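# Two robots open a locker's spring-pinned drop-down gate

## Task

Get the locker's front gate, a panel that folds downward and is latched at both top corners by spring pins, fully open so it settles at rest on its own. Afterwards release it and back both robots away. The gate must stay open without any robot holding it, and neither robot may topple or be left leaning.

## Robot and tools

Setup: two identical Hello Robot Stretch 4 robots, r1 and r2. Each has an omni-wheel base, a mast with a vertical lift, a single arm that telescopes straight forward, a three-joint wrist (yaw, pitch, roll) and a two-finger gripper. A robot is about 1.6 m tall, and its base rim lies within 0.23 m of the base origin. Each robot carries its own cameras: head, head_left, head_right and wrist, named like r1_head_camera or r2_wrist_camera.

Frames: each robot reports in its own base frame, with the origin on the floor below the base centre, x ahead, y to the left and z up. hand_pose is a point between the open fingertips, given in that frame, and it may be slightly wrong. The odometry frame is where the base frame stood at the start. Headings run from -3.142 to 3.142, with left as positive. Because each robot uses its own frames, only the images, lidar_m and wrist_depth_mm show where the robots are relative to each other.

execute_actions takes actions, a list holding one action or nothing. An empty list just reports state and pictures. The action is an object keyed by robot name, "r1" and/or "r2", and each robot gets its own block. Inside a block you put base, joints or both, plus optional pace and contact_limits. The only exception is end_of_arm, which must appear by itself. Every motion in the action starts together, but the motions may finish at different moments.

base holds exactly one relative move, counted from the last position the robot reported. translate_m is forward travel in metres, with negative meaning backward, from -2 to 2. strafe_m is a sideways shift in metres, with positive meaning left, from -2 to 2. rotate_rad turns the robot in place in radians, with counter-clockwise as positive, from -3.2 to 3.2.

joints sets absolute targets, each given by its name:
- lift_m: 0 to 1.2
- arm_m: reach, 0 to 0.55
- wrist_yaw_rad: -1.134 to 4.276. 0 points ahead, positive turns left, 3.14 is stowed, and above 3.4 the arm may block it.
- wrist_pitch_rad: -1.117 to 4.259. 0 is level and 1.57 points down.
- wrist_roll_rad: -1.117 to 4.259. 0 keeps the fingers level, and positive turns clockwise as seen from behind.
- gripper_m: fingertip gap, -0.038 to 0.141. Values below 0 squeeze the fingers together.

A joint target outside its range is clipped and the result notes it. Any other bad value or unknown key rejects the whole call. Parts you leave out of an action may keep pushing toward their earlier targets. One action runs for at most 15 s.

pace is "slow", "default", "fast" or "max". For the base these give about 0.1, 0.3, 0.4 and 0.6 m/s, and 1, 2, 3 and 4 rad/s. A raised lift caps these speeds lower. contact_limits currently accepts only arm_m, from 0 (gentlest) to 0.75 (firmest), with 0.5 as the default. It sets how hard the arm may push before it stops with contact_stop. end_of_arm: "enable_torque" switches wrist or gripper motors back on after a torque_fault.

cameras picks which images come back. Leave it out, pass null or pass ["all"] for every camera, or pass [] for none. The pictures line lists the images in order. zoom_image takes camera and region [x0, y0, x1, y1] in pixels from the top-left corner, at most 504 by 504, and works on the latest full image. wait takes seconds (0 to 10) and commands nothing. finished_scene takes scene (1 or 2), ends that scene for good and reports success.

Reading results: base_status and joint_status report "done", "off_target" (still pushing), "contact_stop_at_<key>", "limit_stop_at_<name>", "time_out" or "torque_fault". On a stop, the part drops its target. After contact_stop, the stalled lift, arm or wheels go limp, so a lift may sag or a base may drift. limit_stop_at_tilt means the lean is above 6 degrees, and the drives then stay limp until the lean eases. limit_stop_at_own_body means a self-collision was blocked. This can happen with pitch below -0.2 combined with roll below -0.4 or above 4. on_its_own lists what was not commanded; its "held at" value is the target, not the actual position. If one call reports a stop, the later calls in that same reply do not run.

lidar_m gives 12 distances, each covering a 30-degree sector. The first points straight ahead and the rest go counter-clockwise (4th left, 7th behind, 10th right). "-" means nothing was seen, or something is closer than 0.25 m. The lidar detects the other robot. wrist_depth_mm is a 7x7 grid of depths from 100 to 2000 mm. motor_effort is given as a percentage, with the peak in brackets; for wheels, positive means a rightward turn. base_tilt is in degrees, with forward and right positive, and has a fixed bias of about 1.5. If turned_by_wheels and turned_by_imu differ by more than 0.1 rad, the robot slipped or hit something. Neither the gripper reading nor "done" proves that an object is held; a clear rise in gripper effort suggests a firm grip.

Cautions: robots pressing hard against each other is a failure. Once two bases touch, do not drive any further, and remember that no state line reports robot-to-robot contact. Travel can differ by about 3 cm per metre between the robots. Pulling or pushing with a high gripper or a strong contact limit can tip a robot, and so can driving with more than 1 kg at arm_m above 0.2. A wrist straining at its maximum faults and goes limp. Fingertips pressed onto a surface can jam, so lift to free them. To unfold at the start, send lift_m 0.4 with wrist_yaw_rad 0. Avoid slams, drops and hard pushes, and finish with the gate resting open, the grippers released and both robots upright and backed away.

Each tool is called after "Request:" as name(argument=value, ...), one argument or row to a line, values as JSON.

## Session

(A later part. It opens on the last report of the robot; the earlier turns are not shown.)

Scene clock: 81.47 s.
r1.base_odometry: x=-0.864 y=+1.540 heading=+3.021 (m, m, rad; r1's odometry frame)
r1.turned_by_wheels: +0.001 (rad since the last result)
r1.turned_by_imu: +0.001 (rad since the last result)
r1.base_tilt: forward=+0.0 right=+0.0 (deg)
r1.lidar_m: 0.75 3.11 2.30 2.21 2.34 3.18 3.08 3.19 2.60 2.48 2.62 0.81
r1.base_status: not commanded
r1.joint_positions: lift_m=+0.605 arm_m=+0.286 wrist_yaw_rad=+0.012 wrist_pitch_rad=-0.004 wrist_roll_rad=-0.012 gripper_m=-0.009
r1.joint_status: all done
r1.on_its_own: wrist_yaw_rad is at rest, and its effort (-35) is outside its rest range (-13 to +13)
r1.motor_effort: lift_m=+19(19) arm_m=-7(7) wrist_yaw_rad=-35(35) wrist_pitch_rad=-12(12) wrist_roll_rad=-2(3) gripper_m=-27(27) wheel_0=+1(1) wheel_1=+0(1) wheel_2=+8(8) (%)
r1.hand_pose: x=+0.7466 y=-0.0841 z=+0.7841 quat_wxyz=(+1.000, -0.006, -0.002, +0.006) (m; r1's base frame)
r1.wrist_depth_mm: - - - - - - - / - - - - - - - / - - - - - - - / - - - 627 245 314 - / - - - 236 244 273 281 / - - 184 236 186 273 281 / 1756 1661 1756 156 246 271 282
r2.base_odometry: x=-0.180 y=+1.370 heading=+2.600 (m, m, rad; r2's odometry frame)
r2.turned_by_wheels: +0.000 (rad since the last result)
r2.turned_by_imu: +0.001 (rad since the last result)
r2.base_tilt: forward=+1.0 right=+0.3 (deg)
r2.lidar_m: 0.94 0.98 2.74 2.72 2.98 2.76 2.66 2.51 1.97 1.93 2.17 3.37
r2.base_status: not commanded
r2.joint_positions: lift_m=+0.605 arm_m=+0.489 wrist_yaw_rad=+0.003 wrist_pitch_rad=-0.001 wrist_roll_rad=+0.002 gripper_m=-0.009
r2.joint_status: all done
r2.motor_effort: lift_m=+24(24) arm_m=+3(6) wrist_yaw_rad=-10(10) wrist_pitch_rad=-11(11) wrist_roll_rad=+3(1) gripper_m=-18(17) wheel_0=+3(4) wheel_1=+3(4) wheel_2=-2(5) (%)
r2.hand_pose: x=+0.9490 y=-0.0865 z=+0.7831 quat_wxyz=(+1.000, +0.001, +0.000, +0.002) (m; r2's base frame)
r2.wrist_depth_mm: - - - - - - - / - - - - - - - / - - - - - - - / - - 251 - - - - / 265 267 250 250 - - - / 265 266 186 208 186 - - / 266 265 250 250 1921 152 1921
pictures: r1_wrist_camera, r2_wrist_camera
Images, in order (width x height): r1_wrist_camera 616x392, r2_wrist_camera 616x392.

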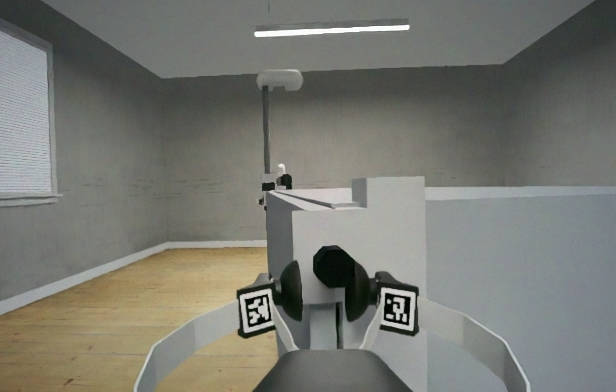

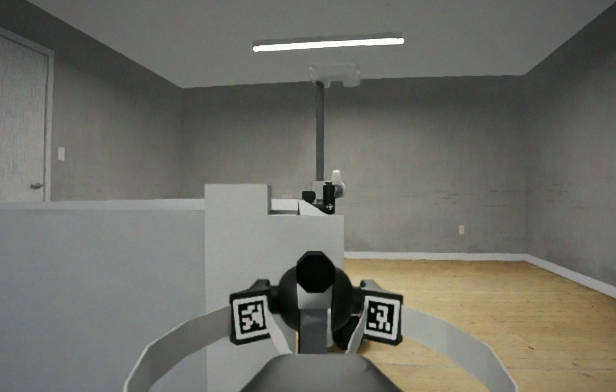

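Request:
execute_actions(
  actions=[
    {"r1":{"base":{"strafe_m":0.01},"joints":{"gripper_m":0.05,"lift_m":0.625}},"r2":{"joints":{"gripper_m":0.05,"lift_m":0.625}}},
  ],
  cameras=[],
)

Request:
execute_actions(
  actions=[
    {"r1":{"joints":{"gripper_m":-0.02}},"r2":{"joints":{"gripper_m":-0.02}}},
  ],
  cameras=["r1_wrist_camera","r2_wrist_camera"],
)

Request:
execute_actions(
  actions=[
    {"r1":{"joints":{"arm_m":0.24},"pace":"slow"},"r2":{"joints":{"arm_m":0.444},"pace":"slow"}},
  ],
  cameras=["r1_wrist_camera","r2_wrist_camera","r1_head_camera"],
)

Scene clock: 91.10 s.
r1.base_odometry: x=-0.865 y=+1.530 heading=+3.021 (m, m, rad; r1's odometry frame)
r1.turned_by_wheels: +0.000 (rad since the last result)
r1.turned_by_imu: +0.000 (rad since the last result)
r1.base_tilt: forward=-0.1 right=-0.1 (deg)
r1.lidar_m: 0.75 3.07 2.29 2.21 2.31 3.15 3.08 3.19 2.62 2.49 2.63 0.81
r1.base_status: done
r1.joint_positions: lift_m=+0.625 arm_m=+0.286 wrist_yaw_rad=+0.000 wrist_pitch_rad=-0.005 wrist_roll_rad=-0.012 gripper_m=+0.050
r1.joint_status: all done
r1.motor_effort: lift_m=+23(28) arm_m=-6(7) wrist_yaw_rad=-1(36) wrist_pitch_rad=-9(57) wrist_roll_rad=-2(3) gripper_m=-3(27) wheel_0=+0(8) wheel_1=+1(2) wheel_2=+0(11) (%)
r1.hand_pose: x=+0.7454 y=-0.0875 z=+0.8045 quat_wxyz=(+1.000, -0.006, -0.003, +0.000) (m; r1's base frame)
r1.wrist_depth_mm: - - - - - - - / - - - - - - - / - - - - - - - / - - - 1281 1025 - - / - - - 267 246 277 286 / - - 198 239 195 278 287 / 1808 1808 1661 136 250 274 287
r2.base_odometry: x=-0.180 y=+1.370 heading=+2.600 (m, m, rad; r2's odometry frame)
r2.turned_by_wheels: +0.000 (rad since the last result)
r2.turned_by_imu: +0.001 (rad since the last result)
r2.base_tilt: forward=+1.0 right=+0.3 (deg)
r2.lidar_m: 0.94 0.99 2.75 2.72 3.02 2.72 2.70 2.51 1.97 1.95 2.20 3.38
r2.base_status: not commanded
r2.joint_positions: lift_m=+0.625 arm_m=+0.489 wrist_yaw_rad=+0.001 wrist_pitch_rad=-0.001 wrist_roll_rad=+0.002 gripper_m=+0.050
r2.joint_status: all done
r2.motor_effort: lift_m=+24(29) arm_m=+4(4) wrist_yaw_rad=-3(10) wrist_pitch_rad=-9(39) wrist_roll_rad=+1(2) gripper_m=-4(19) wheel_0=+4(3) wheel_1=+4(3) wheel_2=-3(3) (%)
r2.hand_pose: x=+0.9488 y=-0.0872 z=+0.8033 quat_wxyz=(+1.000, +0.001, -0.001, +0.000) (m; r2's base frame)
r2.wrist_depth_mm: - - - - - - - / - - - - - - - / - - - - - - - / - - - - - - - / 266 267 251 252 - - - / 265 267 197 251 194 - - / 265 267 251 143 - 1863 -
pictures: none
No camera images: the call's "cameras" was empty. Leave "cameras" out to get every camera's image.

Scene clock: 92.53 s.
r1.base_odometry: x=-0.865 y=+1.530 heading=+3.020 (m, m, rad; r1's odometry frame)
r1.turned_by_wheels: -0.001 (rad since the last result)
r1.turned_by_imu: -0.001 (rad since the last result)
r1.base_tilt: forward=-0.2 right=+0.0 (deg)
r1.lidar_m: 0.74 3.07 2.31 2.22 2.33 3.16 3.10 3.18 2.61 2.49 2.64 0.81
r1.base_status: not commanded
r1.joint_positions: lift_m=+0.625 arm_m=+0.286 wrist_yaw_rad=-0.003 wrist_pitch_rad=-0.006 wrist_roll_rad=-0.013 gripper_m=-0.019
r1.joint_status: all done
r1.motor_effort: lift_m=+23(23) arm_m=-6(6) wrist_yaw_rad=+7(12) wrist_pitch_rad=-7(9) wrist_roll_rad=-1(1) gripper_m=-24(28) wheel_0=-7(7) wheel_1=-2(2) wheel_2=+0(3) (%)
r1.hand_pose: x=+0.7452 y=-0.0882 z=+0.8047 quat_wxyz=(+1.000, -0.006, -0.003, -0.001) (m; r1's base frame)
r1.wrist_depth_mm: - - - - - - - / - - - - - - - / - - - - - - - / - - - 1464 1118 - - / - - - 250 249 279 289 / - - - 202 185 279 289 / 1808 1756 1661 149 251 276 290
r2.base_odometry: x=-0.180 y=+1.370 heading=+2.600 (m, m, rad; r2's odometry frame)
r2.turned_by_wheels: +0.000 (rad since the last result)
r2.turned_by_imu: +0.000 (rad since the last result)
r2.base_tilt: forward=+1.0 right=+0.4 (deg)
r2.lidar_m: 0.95 1.00 2.77 2.72 2.99 2.73 2.68 2.52 1.96 1.94 2.20 3.34
r2.base_status: not commanded
r2.joint_positions: lift_m=+0.625 arm_m=+0.490 wrist_yaw_rad=+0.004 wrist_pitch_rad=-0.002 wrist_roll_rad=+0.002 gripper_m=-0.019
r2.joint_status: all done
r2.motor_effort: lift_m=+24(25) arm_m=+2(4) wrist_yaw_rad=-13(12) wrist_pitch_rad=-9(9) wrist_roll_rad=+2(1) gripper_m=-20(23) wheel_0=+3(3) wheel_1=+3(3) wheel_2=-2(3) (%)
r2.hand_pose: x=+0.9493 y=-0.0862 z=+0.8034 quat_wxyz=(+1.000, +0.001, -0.001, +0.002) (m; r2's base frame)
r2.wrist_depth_mm: - - - - - - - / - - - - - - - / - - - - - - - / - - - - - - - / 265 266 250 252 - - - / 264 266 185 211 186 - - / 265 265 249 250 - 152 -
pictures: r1_wrist_camera, r2_wrist_camera
Images, in order (width x height): r1_wrist_camera 616x392, r2_wrist_camera 616x392.

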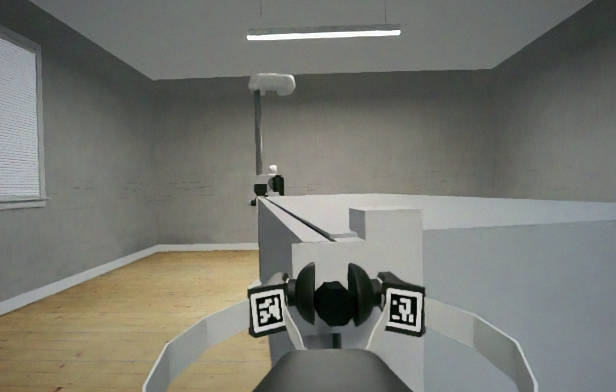

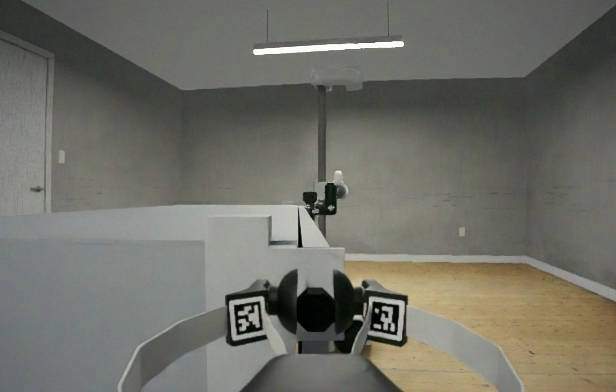

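Scene clock: 94.17 s.
r1.base_odometry: x=-0.865 y=+1.530 heading=+3.021 (m, m, rad; r1's odometry frame)
r1.turned_by_wheels: +0.001 (rad since the last result)
r1.turned_by_imu: +0.001 (rad since the last result)
r1.base_tilt: forward=-0.2 right=-0.1 (deg)
r1.lidar_m: 0.74 3.09 2.30 2.21 2.35 3.14 3.06 3.18 2.62 2.50 2.63 0.80
r1.base_status: not commanded
r1.joint_positions: lift_m=+0.625 arm_m=+0.241 wrist_yaw_rad=+0.000 wrist_pitch_rad=-0.006 wrist_roll_rad=-0.013 gripper_m=-0.020
r1.joint_status: all done
r1.motor_effort: lift_m=+23(23) arm_m=-7(13) wrist_yaw_rad=-1(13) wrist_pitch_rad=-7(8) wrist_roll_rad=-1(1) gripper_m=-16(27) wheel_0=+1(7) wheel_1=+2(2) wheel_2=+0(0) (%)
r1.hand_pose: x=+0.7006 y=-0.0875 z=+0.8047 quat_wxyz=(+1.000, -0.006, -0.003, +0.000) (m; r1's base frame)
r1.wrist_depth_mm: - - - - - - - / - - - - - - - / - - - - - - - / - - - 1366 1060 - - / - - - 304 293 325 336 / - - - 198 182 325 338 / 1808 1756 1618 133 296 324 340
r2.base_odometry: x=-0.180 y=+1.370 heading=+2.599 (m, m, rad; r2's odometry frame)
r2.turned_by_wheels: +0.000 (rad since the last result)
r2.turned_by_imu: +0.000 (rad since the last result)
r2.base_tilt: forward=+1.0 right=+0.3 (deg)
r2.lidar_m: 0.94 0.99 2.75 2.71 3.00 2.73 2.70 2.52 1.97 1.95 2.18 3.37
r2.base_status: not commanded
r2.joint_positions: lift_m=+0.625 arm_m=+0.445 wrist_yaw_rad=+0.000 wrist_pitch_rad=-0.002 wrist_roll_rad=+0.002 gripper_m=-0.020
r2.joint_status: all done
r2.motor_effort: lift_m=+25(24) arm_m=-6(11) wrist_yaw_rad=-1(19) wrist_pitch_rad=-7(9) wrist_roll_rad=+1(1) gripper_m=-13(22) wheel_0=+1(3) wheel_1=+1(3) wheel_2=-1(2) (%)
r2.hand_pose: x=+0.9045 y=-0.0873 z=+0.8035 quat_wxyz=(+1.000, +0.001, -0.001, +0.000) (m; r2's base frame)
r2.wrist_depth_mm: - - - - - - - / - - - - - - - / - - - - - - - / - - - - - - - / 309 310 296 297 - - - / 309 310 296 200 186 - - / 309 310 294 182 1863 1863 -
pictures: r1_head_camera, r1_wrist_camera, r2_wrist_camera
Images, in order (width x height): r1_head_camera 420x560, r1_wrist_camera 616x392, r2_wrist_camera 616x392.

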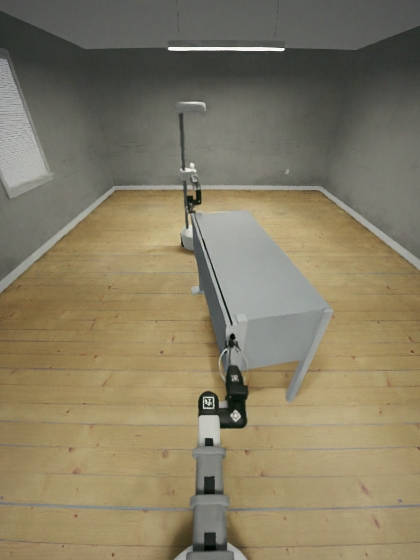

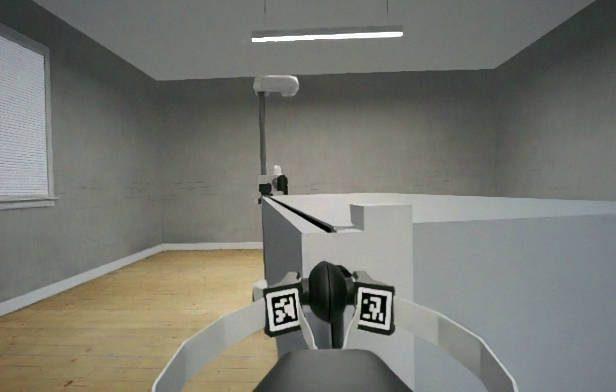

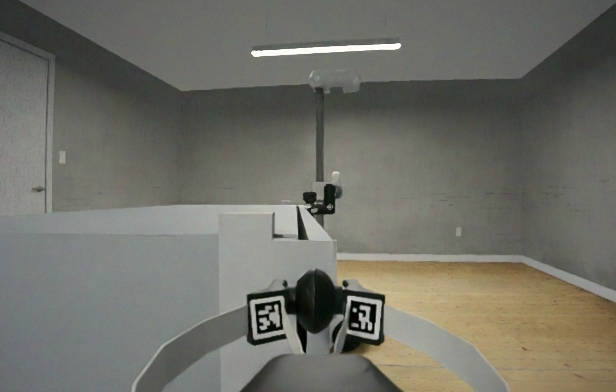

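Request:
execute_actions(
  actions=[
    {"r1":{"joints":{"gripper_m":0.045}},"r2":{"joints":{"gripper_m":0.045}}},
  ],
  cameras=[],
)

Request:
execute_actions(
  actions=[
    {"r1":{"joints":{"arm_m":0.295}},"r2":{"joints":{"arm_m":0.499}}},
  ],
  cameras=[],
)

Request:
execute_actions(
  actions=[
    {"r1":{"joints":{"gripper_m":-0.038}},"r2":{"joints":{"gripper_m":-0.038}}},
  ],
  cameras=[],
)

Request:
execute_actions(
  actions=[
    {"r1":{"joints":{"arm_m":0.27},"pace":"slow"},"r2":{"joints":{"arm_m":0.474},"pace":"slow"}},
  ],
  cameras=["r1_wrist_camera","r2_wrist_camera"],
)

Scene clock: 107.23 s.
r1.base_odometry: x=-0.865 y=+1.530 heading=+3.021 (m, m, rad; r1's odometry frame)
r1.turned_by_wheels: +0.000 (rad since the last result)
r1.turned_by_imu: +0.000 (rad since the last result)
r1.base_tilt: forward=-0.1 right=-0.1 (deg)
r1.lidar_m: 0.74 3.09 2.30 2.21 2.32 3.17 3.07 3.18 2.62 2.50 2.65 0.82
r1.base_status: not commanded
r1.joint_positions: lift_m=+0.625 arm_m=+0.241 wrist_yaw_rad=+0.000 wrist_pitch_rad=-0.006 wrist_roll_rad=-0.013 gripper_m=+0.045
r1.joint_status: all done
r1.motor_effort: lift_m=+23(23) arm_m=-7(7) wrist_yaw_rad=+0(0) wrist_pitch_rad=-7(7) wrist_roll_rad=-1(1) gripper_m=-6(13) wheel_0=+1(1) wheel_1=+2(2) wheel_2=+0(1) (%)
r1.hand_pose: x=+0.7006 y=-0.0875 z=+0.8047 quat_wxyz=(+1.000, -0.006, -0.003, +0.000) (m; r1's base frame)
r1.wrist_depth_mm: - - - - - - - / - - - - - - - / - - - - - - - / - - - 1397 1078 - - / - - - 287 293 324 338 / - - - 285 192 327 336 / 1756 1756 1708 136 296 324 340
r2.base_odometry: x=-0.180 y=+1.370 heading=+2.599 (m, m, rad; r2's odometry frame)
r2.turned_by_wheels: +0.000 (rad since the last result)
r2.turned_by_imu: +0.001 (rad since the last result)
r2.base_tilt: forward=+0.9 right=+0.3 (deg)
r2.lidar_m: 0.96 1.01 2.75 2.73 2.99 2.74 2.71 2.49 1.99 1.95 2.19 3.35
r2.base_status: not commanded
r2.joint_positions: lift_m=+0.625 arm_m=+0.445 wrist_yaw_rad=+0.000 wrist_pitch_rad=-0.002 wrist_roll_rad=+0.002 gripper_m=+0.045
r2.joint_status: all done
r2.motor_effort: lift_m=+25(24) arm_m=-6(6) wrist_yaw_rad=-2(2) wrist_pitch_rad=-6(6) wrist_roll_rad=+3(1) gripper_m=-3(11) wheel_0=+1(1) wheel_1=+1(1) wheel_2=+0(0) (%)
r2.hand_pose: x=+0.9045 y=-0.0873 z=+0.8035 quat_wxyz=(+1.000, +0.001, -0.001, +0.000) (m; r2's base frame)
r2.wrist_depth_mm: - - - - - - - / - - - - - - - / - - - - - - - / - - - - - - - / 307 312 296 298 - - - / 307 310 195 296 196 - - / 309 310 296 144 - 1863 -
pictures: none
No camera images: the call's "cameras" was empty. Leave "cameras" out to get every camera's image.

Scene clock: 108.27 s.
r1.base_odometry: x=-0.865 y=+1.530 heading=+3.021 (m, m, rad; r1's odometry frame)
r1.turned_by_wheels: +0.000 (rad since the last result)
r1.turned_by_imu: +0.000 (rad since the last result)
r1.base_tilt: forward=-0.2 right=-0.1 (deg)
r1.lidar_m: 0.73 3.07 2.31 2.17 2.31 3.16 3.08 3.20 2.61 2.49 2.65 0.80
r1.base_status: not commanded
r1.joint_positions: lift_m=+0.625 arm_m=+0.293 wrist_yaw_rad=-0.007 wrist_pitch_rad=-0.006 wrist_roll_rad=-0.013 gripper_m=+0.045
r1.joint_status: all done
r1.on_its_own: wrist_yaw_rad is at rest, and its effort (+17) is outside its rest range (-13 to +13)
r1.motor_effort: lift_m=+23(23) arm_m=+11(11) wrist_yaw_rad=+17(18) wrist_pitch_rad=-7(7) wrist_roll_rad=-1(1) gripper_m=-2(4) wheel_0=+1(1) wheel_1=+2(2) wheel_2=-4(3) (%)
r1.hand_pose: x=+0.7518 y=-0.0894 z=+0.8047 quat_wxyz=(+1.000, -0.006, -0.003, -0.003) (m; r1's base frame)
r1.wrist_depth_mm: - - - - - - - / - - - - - - - / - - - - - - - / - - - 1366 1042 - - / - - - 236 242 272 281 / - - - 215 192 273 282 / 1756 1808 1661 139 244 270 285
r2.base_odometry: x=-0.180 y=+1.370 heading=+2.599 (m, m, rad; r2's odometry frame)
r2.turned_by_wheels: +0.000 (rad since the last result)
r2.turned_by_imu: +0.000 (rad since the last result)
r2.base_tilt: forward=+1.0 right=+0.2 (deg)
r2.lidar_m: 0.95 0.99 2.78 2.73 2.99 2.74 2.70 2.52 1.95 1.96 2.17 3.37
r2.base_status: not commanded
r2.joint_positions: lift_m=+0.625 arm_m=+0.498 wrist_yaw_rad=+0.000 wrist_pitch_rad=-0.002 wrist_roll_rad=+0.002 gripper_m=+0.045
r2.joint_status: all done
r2.motor_effort: lift_m=+24(24) arm_m=+8(9) wrist_yaw_rad=+1(2) wrist_pitch_rad=-7(7) wrist_roll_rad=+2(2) gripper_m=-4(2) wheel_0=+1(2) wheel_1=+1(1) wheel_2=-1(0) (%)
r2.hand_pose: x=+0.9570 y=-0.0875 z=+0.8035 quat_wxyz=(+1.000, +0.001, -0.001, +0.000) (m; r2's base frame)
r2.wrist_depth_mm: - - - - - - - / - - - - - - - / - - - - - - - / - - - - - - - / 257 259 243 244 - - - / 256 258 195 243 196 - - / 255 258 242 145 - 1863 -
pictures: none
No camera images: the call's "cameras" was empty. Leave "cameras" out to get every camera's image.

Scene clock: 109.80 s.
r1.base_odometry: x=-0.865 y=+1.530 heading=+3.021 (m, m, rad; r1's odometry frame)
r1.turned_by_wheels: +0.000 (rad since the last result)
r1.turned_by_imu: +0.000 (rad since the last result)
r1.base_tilt: forward=-0.1 right=+0.1 (deg)
r1.lidar_m: 0.74 3.11 2.29 2.20 2.34 3.15 3.08 3.17 2.59 2.50 2.63 0.80
r1.base_status: not commanded
r1.joint_positions: lift_m=+0.625 arm_m=+0.296 wrist_yaw_rad=+0.009 wrist_pitch_rad=-0.005 wrist_roll_rad=-0.013 gripper_m=-0.037
r1.joint_status: all done
r1.on_its_own: wrist_yaw_rad is at rest, and its effort (-28) is outside its rest range (-13 to +13)
r1.motor_effort: lift_m=+23(23) arm_m=-4(11) wrist_yaw_rad=-28(28) wrist_pitch_rad=-9(9) wrist_roll_rad=+0(0) gripper_m=-37(37) wheel_0=-7(7) wheel_1=-3(3) wheel_2=+10(10) (%)
r1.hand_pose: x=+0.7559 y=-0.0848 z=+0.8045 quat_wxyz=(+1.000, -0.006, -0.003, +0.005) (m; r1's base frame)
r1.wrist_depth_mm: - - - - - - - / - - - - - - - / - - - - - - - / - - - 1464 1118 - - / - - - 258 235 263 271 / - - 181 204 182 260 272 / 1808 1576 1708 149 236 262 272
r2.base_odometry: x=-0.180 y=+1.370 heading=+2.600 (m, m, rad; r2's odometry frame)
r2.turned_by_wheels: +0.000 (rad since the last result)
r2.turned_by_imu: +0.001 (rad since the last result)
r2.base_tilt: forward=+1.0 right=+0.3 (deg)
r2.lidar_m: 0.97 0.99 2.75 2.73 3.01 2.74 2.68 2.52 1.96 1.95 2.19 3.35
r2.base_status: not commanded
r2.joint_positions: lift_m=+0.625 arm_m=+0.499 wrist_yaw_rad=+0.006 wrist_pitch_rad=-0.002 wrist_roll_rad=+0.002 gripper_m=-0.037
r2.joint_status: all done
r2.on_its_own: wrist_yaw_rad is at rest, and its effort (-17) is outside its rest range (-13 to +13)
r2.motor_effort: lift_m=+24(24) arm_m=+1(8) wrist_yaw_rad=-17(19) wrist_pitch_rad=-6(7) wrist_roll_rad=+1(1) gripper_m=-26(24) wheel_0=+2(2) wheel_1=+1(1) wheel_2=+1(0) (%)
r2.hand_pose: x=+0.9586 y=-0.0858 z=+0.8036 quat_wxyz=(+1.000, +0.001, -0.001, +0.003) (m; r2's base frame)
r2.wrist_depth_mm: - - - - - - - / - - - - - - - / - - - - - - - / - - - - - - - / 256 257 241 242 - - - / 255 257 182 200 183 - - / 255 203 240 241 1983 149 -
pictures: none
No camera images: the call's "cameras" was empty. Leave "cameras" out to get every camera's image.

Scene clock: 111.10 s.
r1.base_odometry: x=-0.865 y=+1.530 heading=+3.020 (m, m, rad; r1's odometry frame)
r1.turned_by_wheels: +0.000 (rad since the last result)
r1.turned_by_imu: -0.001 (rad since the last result)
r1.base_tilt: forward=-0.2 right=-0.1 (deg)
r1.lidar_m: 0.71 0.75 2.28 2.21 2.31 3.17 3.06 3.16 2.60 2.50 2.63 0.80
r1.base_status: not commanded
r1.joint_positions: lift_m=+0.625 arm_m=+0.272 wrist_yaw_rad=-0.002 wrist_pitch_rad=-0.007 wrist_roll_rad=-0.013 gripper_m=-0.037
r1.joint_status: all done
r1.motor_effort: lift_m=+22(23) arm_m=-11(24) wrist_yaw_rad=+3(28) wrist_pitch_rad=-3(9) wrist_roll_rad=+0(1) gripper_m=-29(36) wheel_0=-7(9) wheel_1=-3(4) wheel_2=+3(9) (%)
r1.hand_pose: x=+0.7312 y=-0.0880 z=+0.8051 quat_wxyz=(+1.000, -0.006, -0.004, -0.001) (m; r1's base frame)
r1.wrist_depth_mm: - - - - - - - / - - - - - - - / - - - - - - - / - - - 1499 1308 - - / - - - 257 262 293 306 / - 931 854 215 182 291 303 / 1863 544 661 146 266 291 304
r2.base_odometry: x=-0.180 y=+1.370 heading=+2.600 (m, m, rad; r2's odometry frame)
r2.turned_by_wheels: +0.000 (rad since the last result)
r2.turned_by_imu: +0.000 (rad since the last result)
r2.base_tilt: forward=+1.0 right=+0.2 (deg)
r2.lidar_m: 0.94 0.99 2.77 2.72 2.99 2.76 2.67 2.49 1.96 1.94 2.20 1.01
r2.base_status: not commanded
r2.joint_positions: lift_m=+0.625 arm_m=+0.476 wrist_yaw_rad=+0.005 wrist_pitch_rad=-0.003 wrist_roll_rad=+0.002 gripper_m=-0.037
r2.joint_status: all done
r2.on_its_own: wrist_yaw_rad is at rest, and its effort (-15) is outside its rest range (-13 to +13)
r2.motor_effort: lift_m=+24(24) arm_m=-10(9) wrist_yaw_rad=-15(17) wrist_pitch_rad=-5(7) wrist_roll_rad=+0(1) gripper_m=-27(25) wheel_0=+1(2) wheel_1=+1(1) wheel_2=+1(0) (%)
r2.hand_pose: x=+0.9355 y=-0.0860 z=+0.8038 quat_wxyz=(+1.000, +0.001, -0.001, +0.002) (m; r2's base frame)
r2.wrist_depth_mm: - - - - - - - / - - - - - - - / - - - - - - - / - - - - - - - / 279 281 263 265 - - - / 278 279 183 207 182 - - / 278 279 263 263 654 147 -
pictures: r1_wrist_camera, r2_wrist_camera
Images, in order (width x height): r1_wrist_camera 616x392, r2_wrist_camera 616x392.

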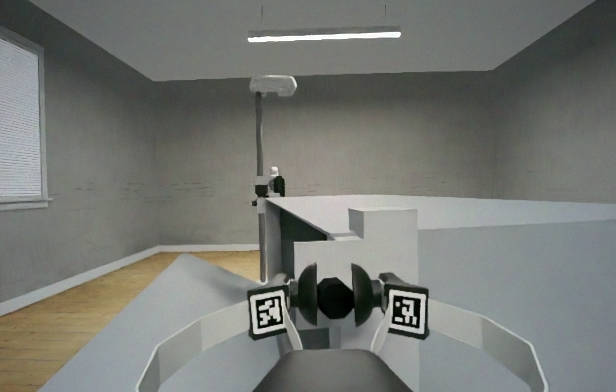

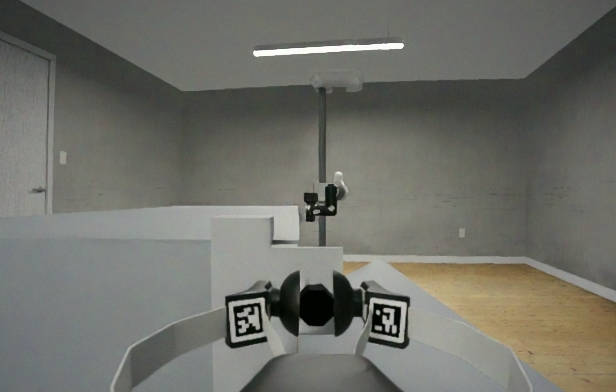

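Gate is falling.

Request:
execute_actions(
  actions=[
    {"r1":{"joints":{"gripper_m":0.06}},"r2":{"joints":{"gripper_m":0.06}}},
  ],
  cameras=[],
)

Request:
execute_actions(
  actions=[
    {"r1":{"joints":{"arm_m":0.0}},"r2":{"joints":{"arm_m":0.1}}},
  ],
  cameras=["r1_head_camera"],
)

Scene clock: 116.00 s.
r1.base_odometry: x=-0.865 y=+1.530 heading=+3.021 (m, m, rad; r1's odometry frame)
r1.turned_by_wheels: +0.001 (rad since the last result)
r1.turned_by_imu: +0.001 (rad since the last result)
r1.base_tilt: forward=-0.2 right=-0.1 (deg)
r1.lidar_m: 0.76 3.08 2.29 2.22 2.31 3.17 3.08 3.21 2.62 2.50 2.64 0.81
r1.base_status: not commanded
r1.joint_positions: lift_m=+0.625 arm_m=+0.271 wrist_yaw_rad=+0.000 wrist_pitch_rad=-0.006 wrist_roll_rad=-0.013 gripper_m=+0.060
r1.joint_status: all done
r1.motor_effort: lift_m=+23(23) arm_m=-5(11) wrist_yaw_rad=+0(22) wrist_pitch_rad=-7(6) wrist_roll_rad=+0(0) gripper_m=-5(28) wheel_0=+0(7) wheel_1=+1(3) wheel_2=-1(4) (%)
r1.hand_pose: x=+0.7302 y=-0.0875 z=+0.8048 quat_wxyz=(+1.000, -0.006, -0.003, +0.000) (m; r1's base frame)
r1.wrist_depth_mm: - - - - - - - / - - - - - - - / - - - - - - - / - - - 1499 1078 - - / - - - 281 259 293 304 / - - 216 253 193 294 303 / 1808 1863 1661 135 265 291 304
r2.base_odometry: x=-0.180 y=+1.370 heading=+2.600 (m, m, rad; r2's odometry frame)
r2.turned_by_wheels: +0.000 (rad since the last result)
r2.turned_by_imu: +0.001 (rad since the last result)
r2.base_tilt: forward=+1.0 right=+0.3 (deg)
r2.lidar_m: 0.93 0.99 2.76 2.72 2.99 2.75 2.68 2.51 1.98 1.94 2.18 3.34
r2.base_status: not commanded
r2.joint_positions: lift_m=+0.625 arm_m=+0.475 wrist_yaw_rad=+0.000 wrist_pitch_rad=-0.002 wrist_roll_rad=+0.002 gripper_m=+0.060
r2.joint_status: all done
r2.motor_effort: lift_m=+24(24) arm_m=-4(10) wrist_yaw_rad=-1(15) wrist_pitch_rad=-6(6) wrist_roll_rad=+1(2) gripper_m=-3(25) wheel_0=+2(2) wheel_1=+1(1) wheel_2=+1(0) (%)
r2.hand_pose: x=+0.9342 y=-0.0874 z=+0.8036 quat_wxyz=(+1.000, +0.001, -0.001, +0.000) (m; r2's base frame)
r2.wrist_depth_mm: - - - - - - - / - - - - - - - / - - - - - - - / - - - - - - - / 281 282 266 267 - - - / 279 282 195 266 196 - - / 279 281 266 142 - 1863 -
pictures: none
No camera images: the call's "cameras" was empty. Leave "cameras" out to get every camera's image.

Scene clock: 118.23 s.
r1.base_odometry: x=-0.865 y=+1.530 heading=+3.021 (m, m, rad; r1's odometry frame)
r1.turned_by_wheels: +0.000 (rad since the last result)
r1.turned_by_imu: +0.000 (rad since the last result)
r1.base_tilt: forward=-0.1 right=-0.1 (deg)
r1.lidar_m: 0.71 3.10 2.28 2.20 2.32 3.17 3.09 3.18 2.62 2.48 2.63 0.83
r1.base_status: not commanded
r1.joint_positions: lift_m=+0.625 arm_m=+0.002 wrist_yaw_rad=+0.000 wrist_pitch_rad=-0.006 wrist_roll_rad=-0.013 gripper_m=+0.060
r1.joint_status: all done
r1.motor_effort: lift_m=+22(22) arm_m=-8(10) wrist_yaw_rad=+0(0) wrist_pitch_rad=-8(8) wrist_roll_rad=-1(1) gripper_m=-4(2) wheel_0=+0(0) wheel_1=+1(1) wheel_2=-1(1) (%)
r1.hand_pose: x=+0.4612 y=-0.0874 z=+0.8046 quat_wxyz=(+1.000, -0.006, -0.003, +0.000) (m; r1's base frame)
r1.wrist_depth_mm: - - - - - - - / - - - - - - - / - - - - - - - / - - - 1808 1138 - - / - - - 1708 559 580 603 / - - 215 1025 193 585 603 / 1863 1808 1708 135 564 580 603
r2.base_odometry: x=-0.180 y=+1.370 heading=+2.600 (m, m, rad; r2's odometry frame)
r2.turned_by_wheels: +0.000 (rad since the last result)
r2.turned_by_imu: +0.001 (rad since the last result)
r2.base_tilt: forward=+1.0 right=+0.3 (deg)
r2.lidar_m: 0.92 0.98 2.76 2.73 2.98 2.74 2.69 2.50 1.98 1.95 2.19 3.36
r2.base_status: not commanded
r2.joint_positions: lift_m=+0.625 arm_m=+0.101 wrist_yaw_rad=+0.000 wrist_pitch_rad=-0.002 wrist_roll_rad=+0.002 gripper_m=+0.060
r2.joint_status: all done
r2.motor_effort: lift_m=+24(24) arm_m=-6(5) wrist_yaw_rad=+0(1) wrist_pitch_rad=-8(8) wrist_roll_rad=+2(1) gripper_m=-4(3) wheel_0=+2(2) wheel_1=+1(1) wheel_2=+1(0) (%)
r2.hand_pose: x=+0.5604 y=-0.0874 z=+0.8034 quat_wxyz=(+1.000, +0.001, -0.001, +0.000) (m; r2's base frame)
r2.wrist_depth_mm: - - - - - - - / - - - - - - - / - - - - - - - / - - - - - - - / 647 654 661 647 - - - / 647 661 195 - 196 - - / 654 654 661 142 1983 1863 -
pictures: r1_head_camera
Images, in order (width x height): r1_head_camera 420x560.

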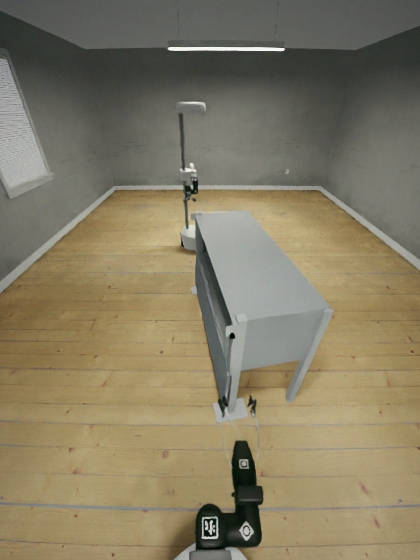

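Hanging down.

Request:
finished_scene(
  scene=1,
)

The scene is finished: the task was done.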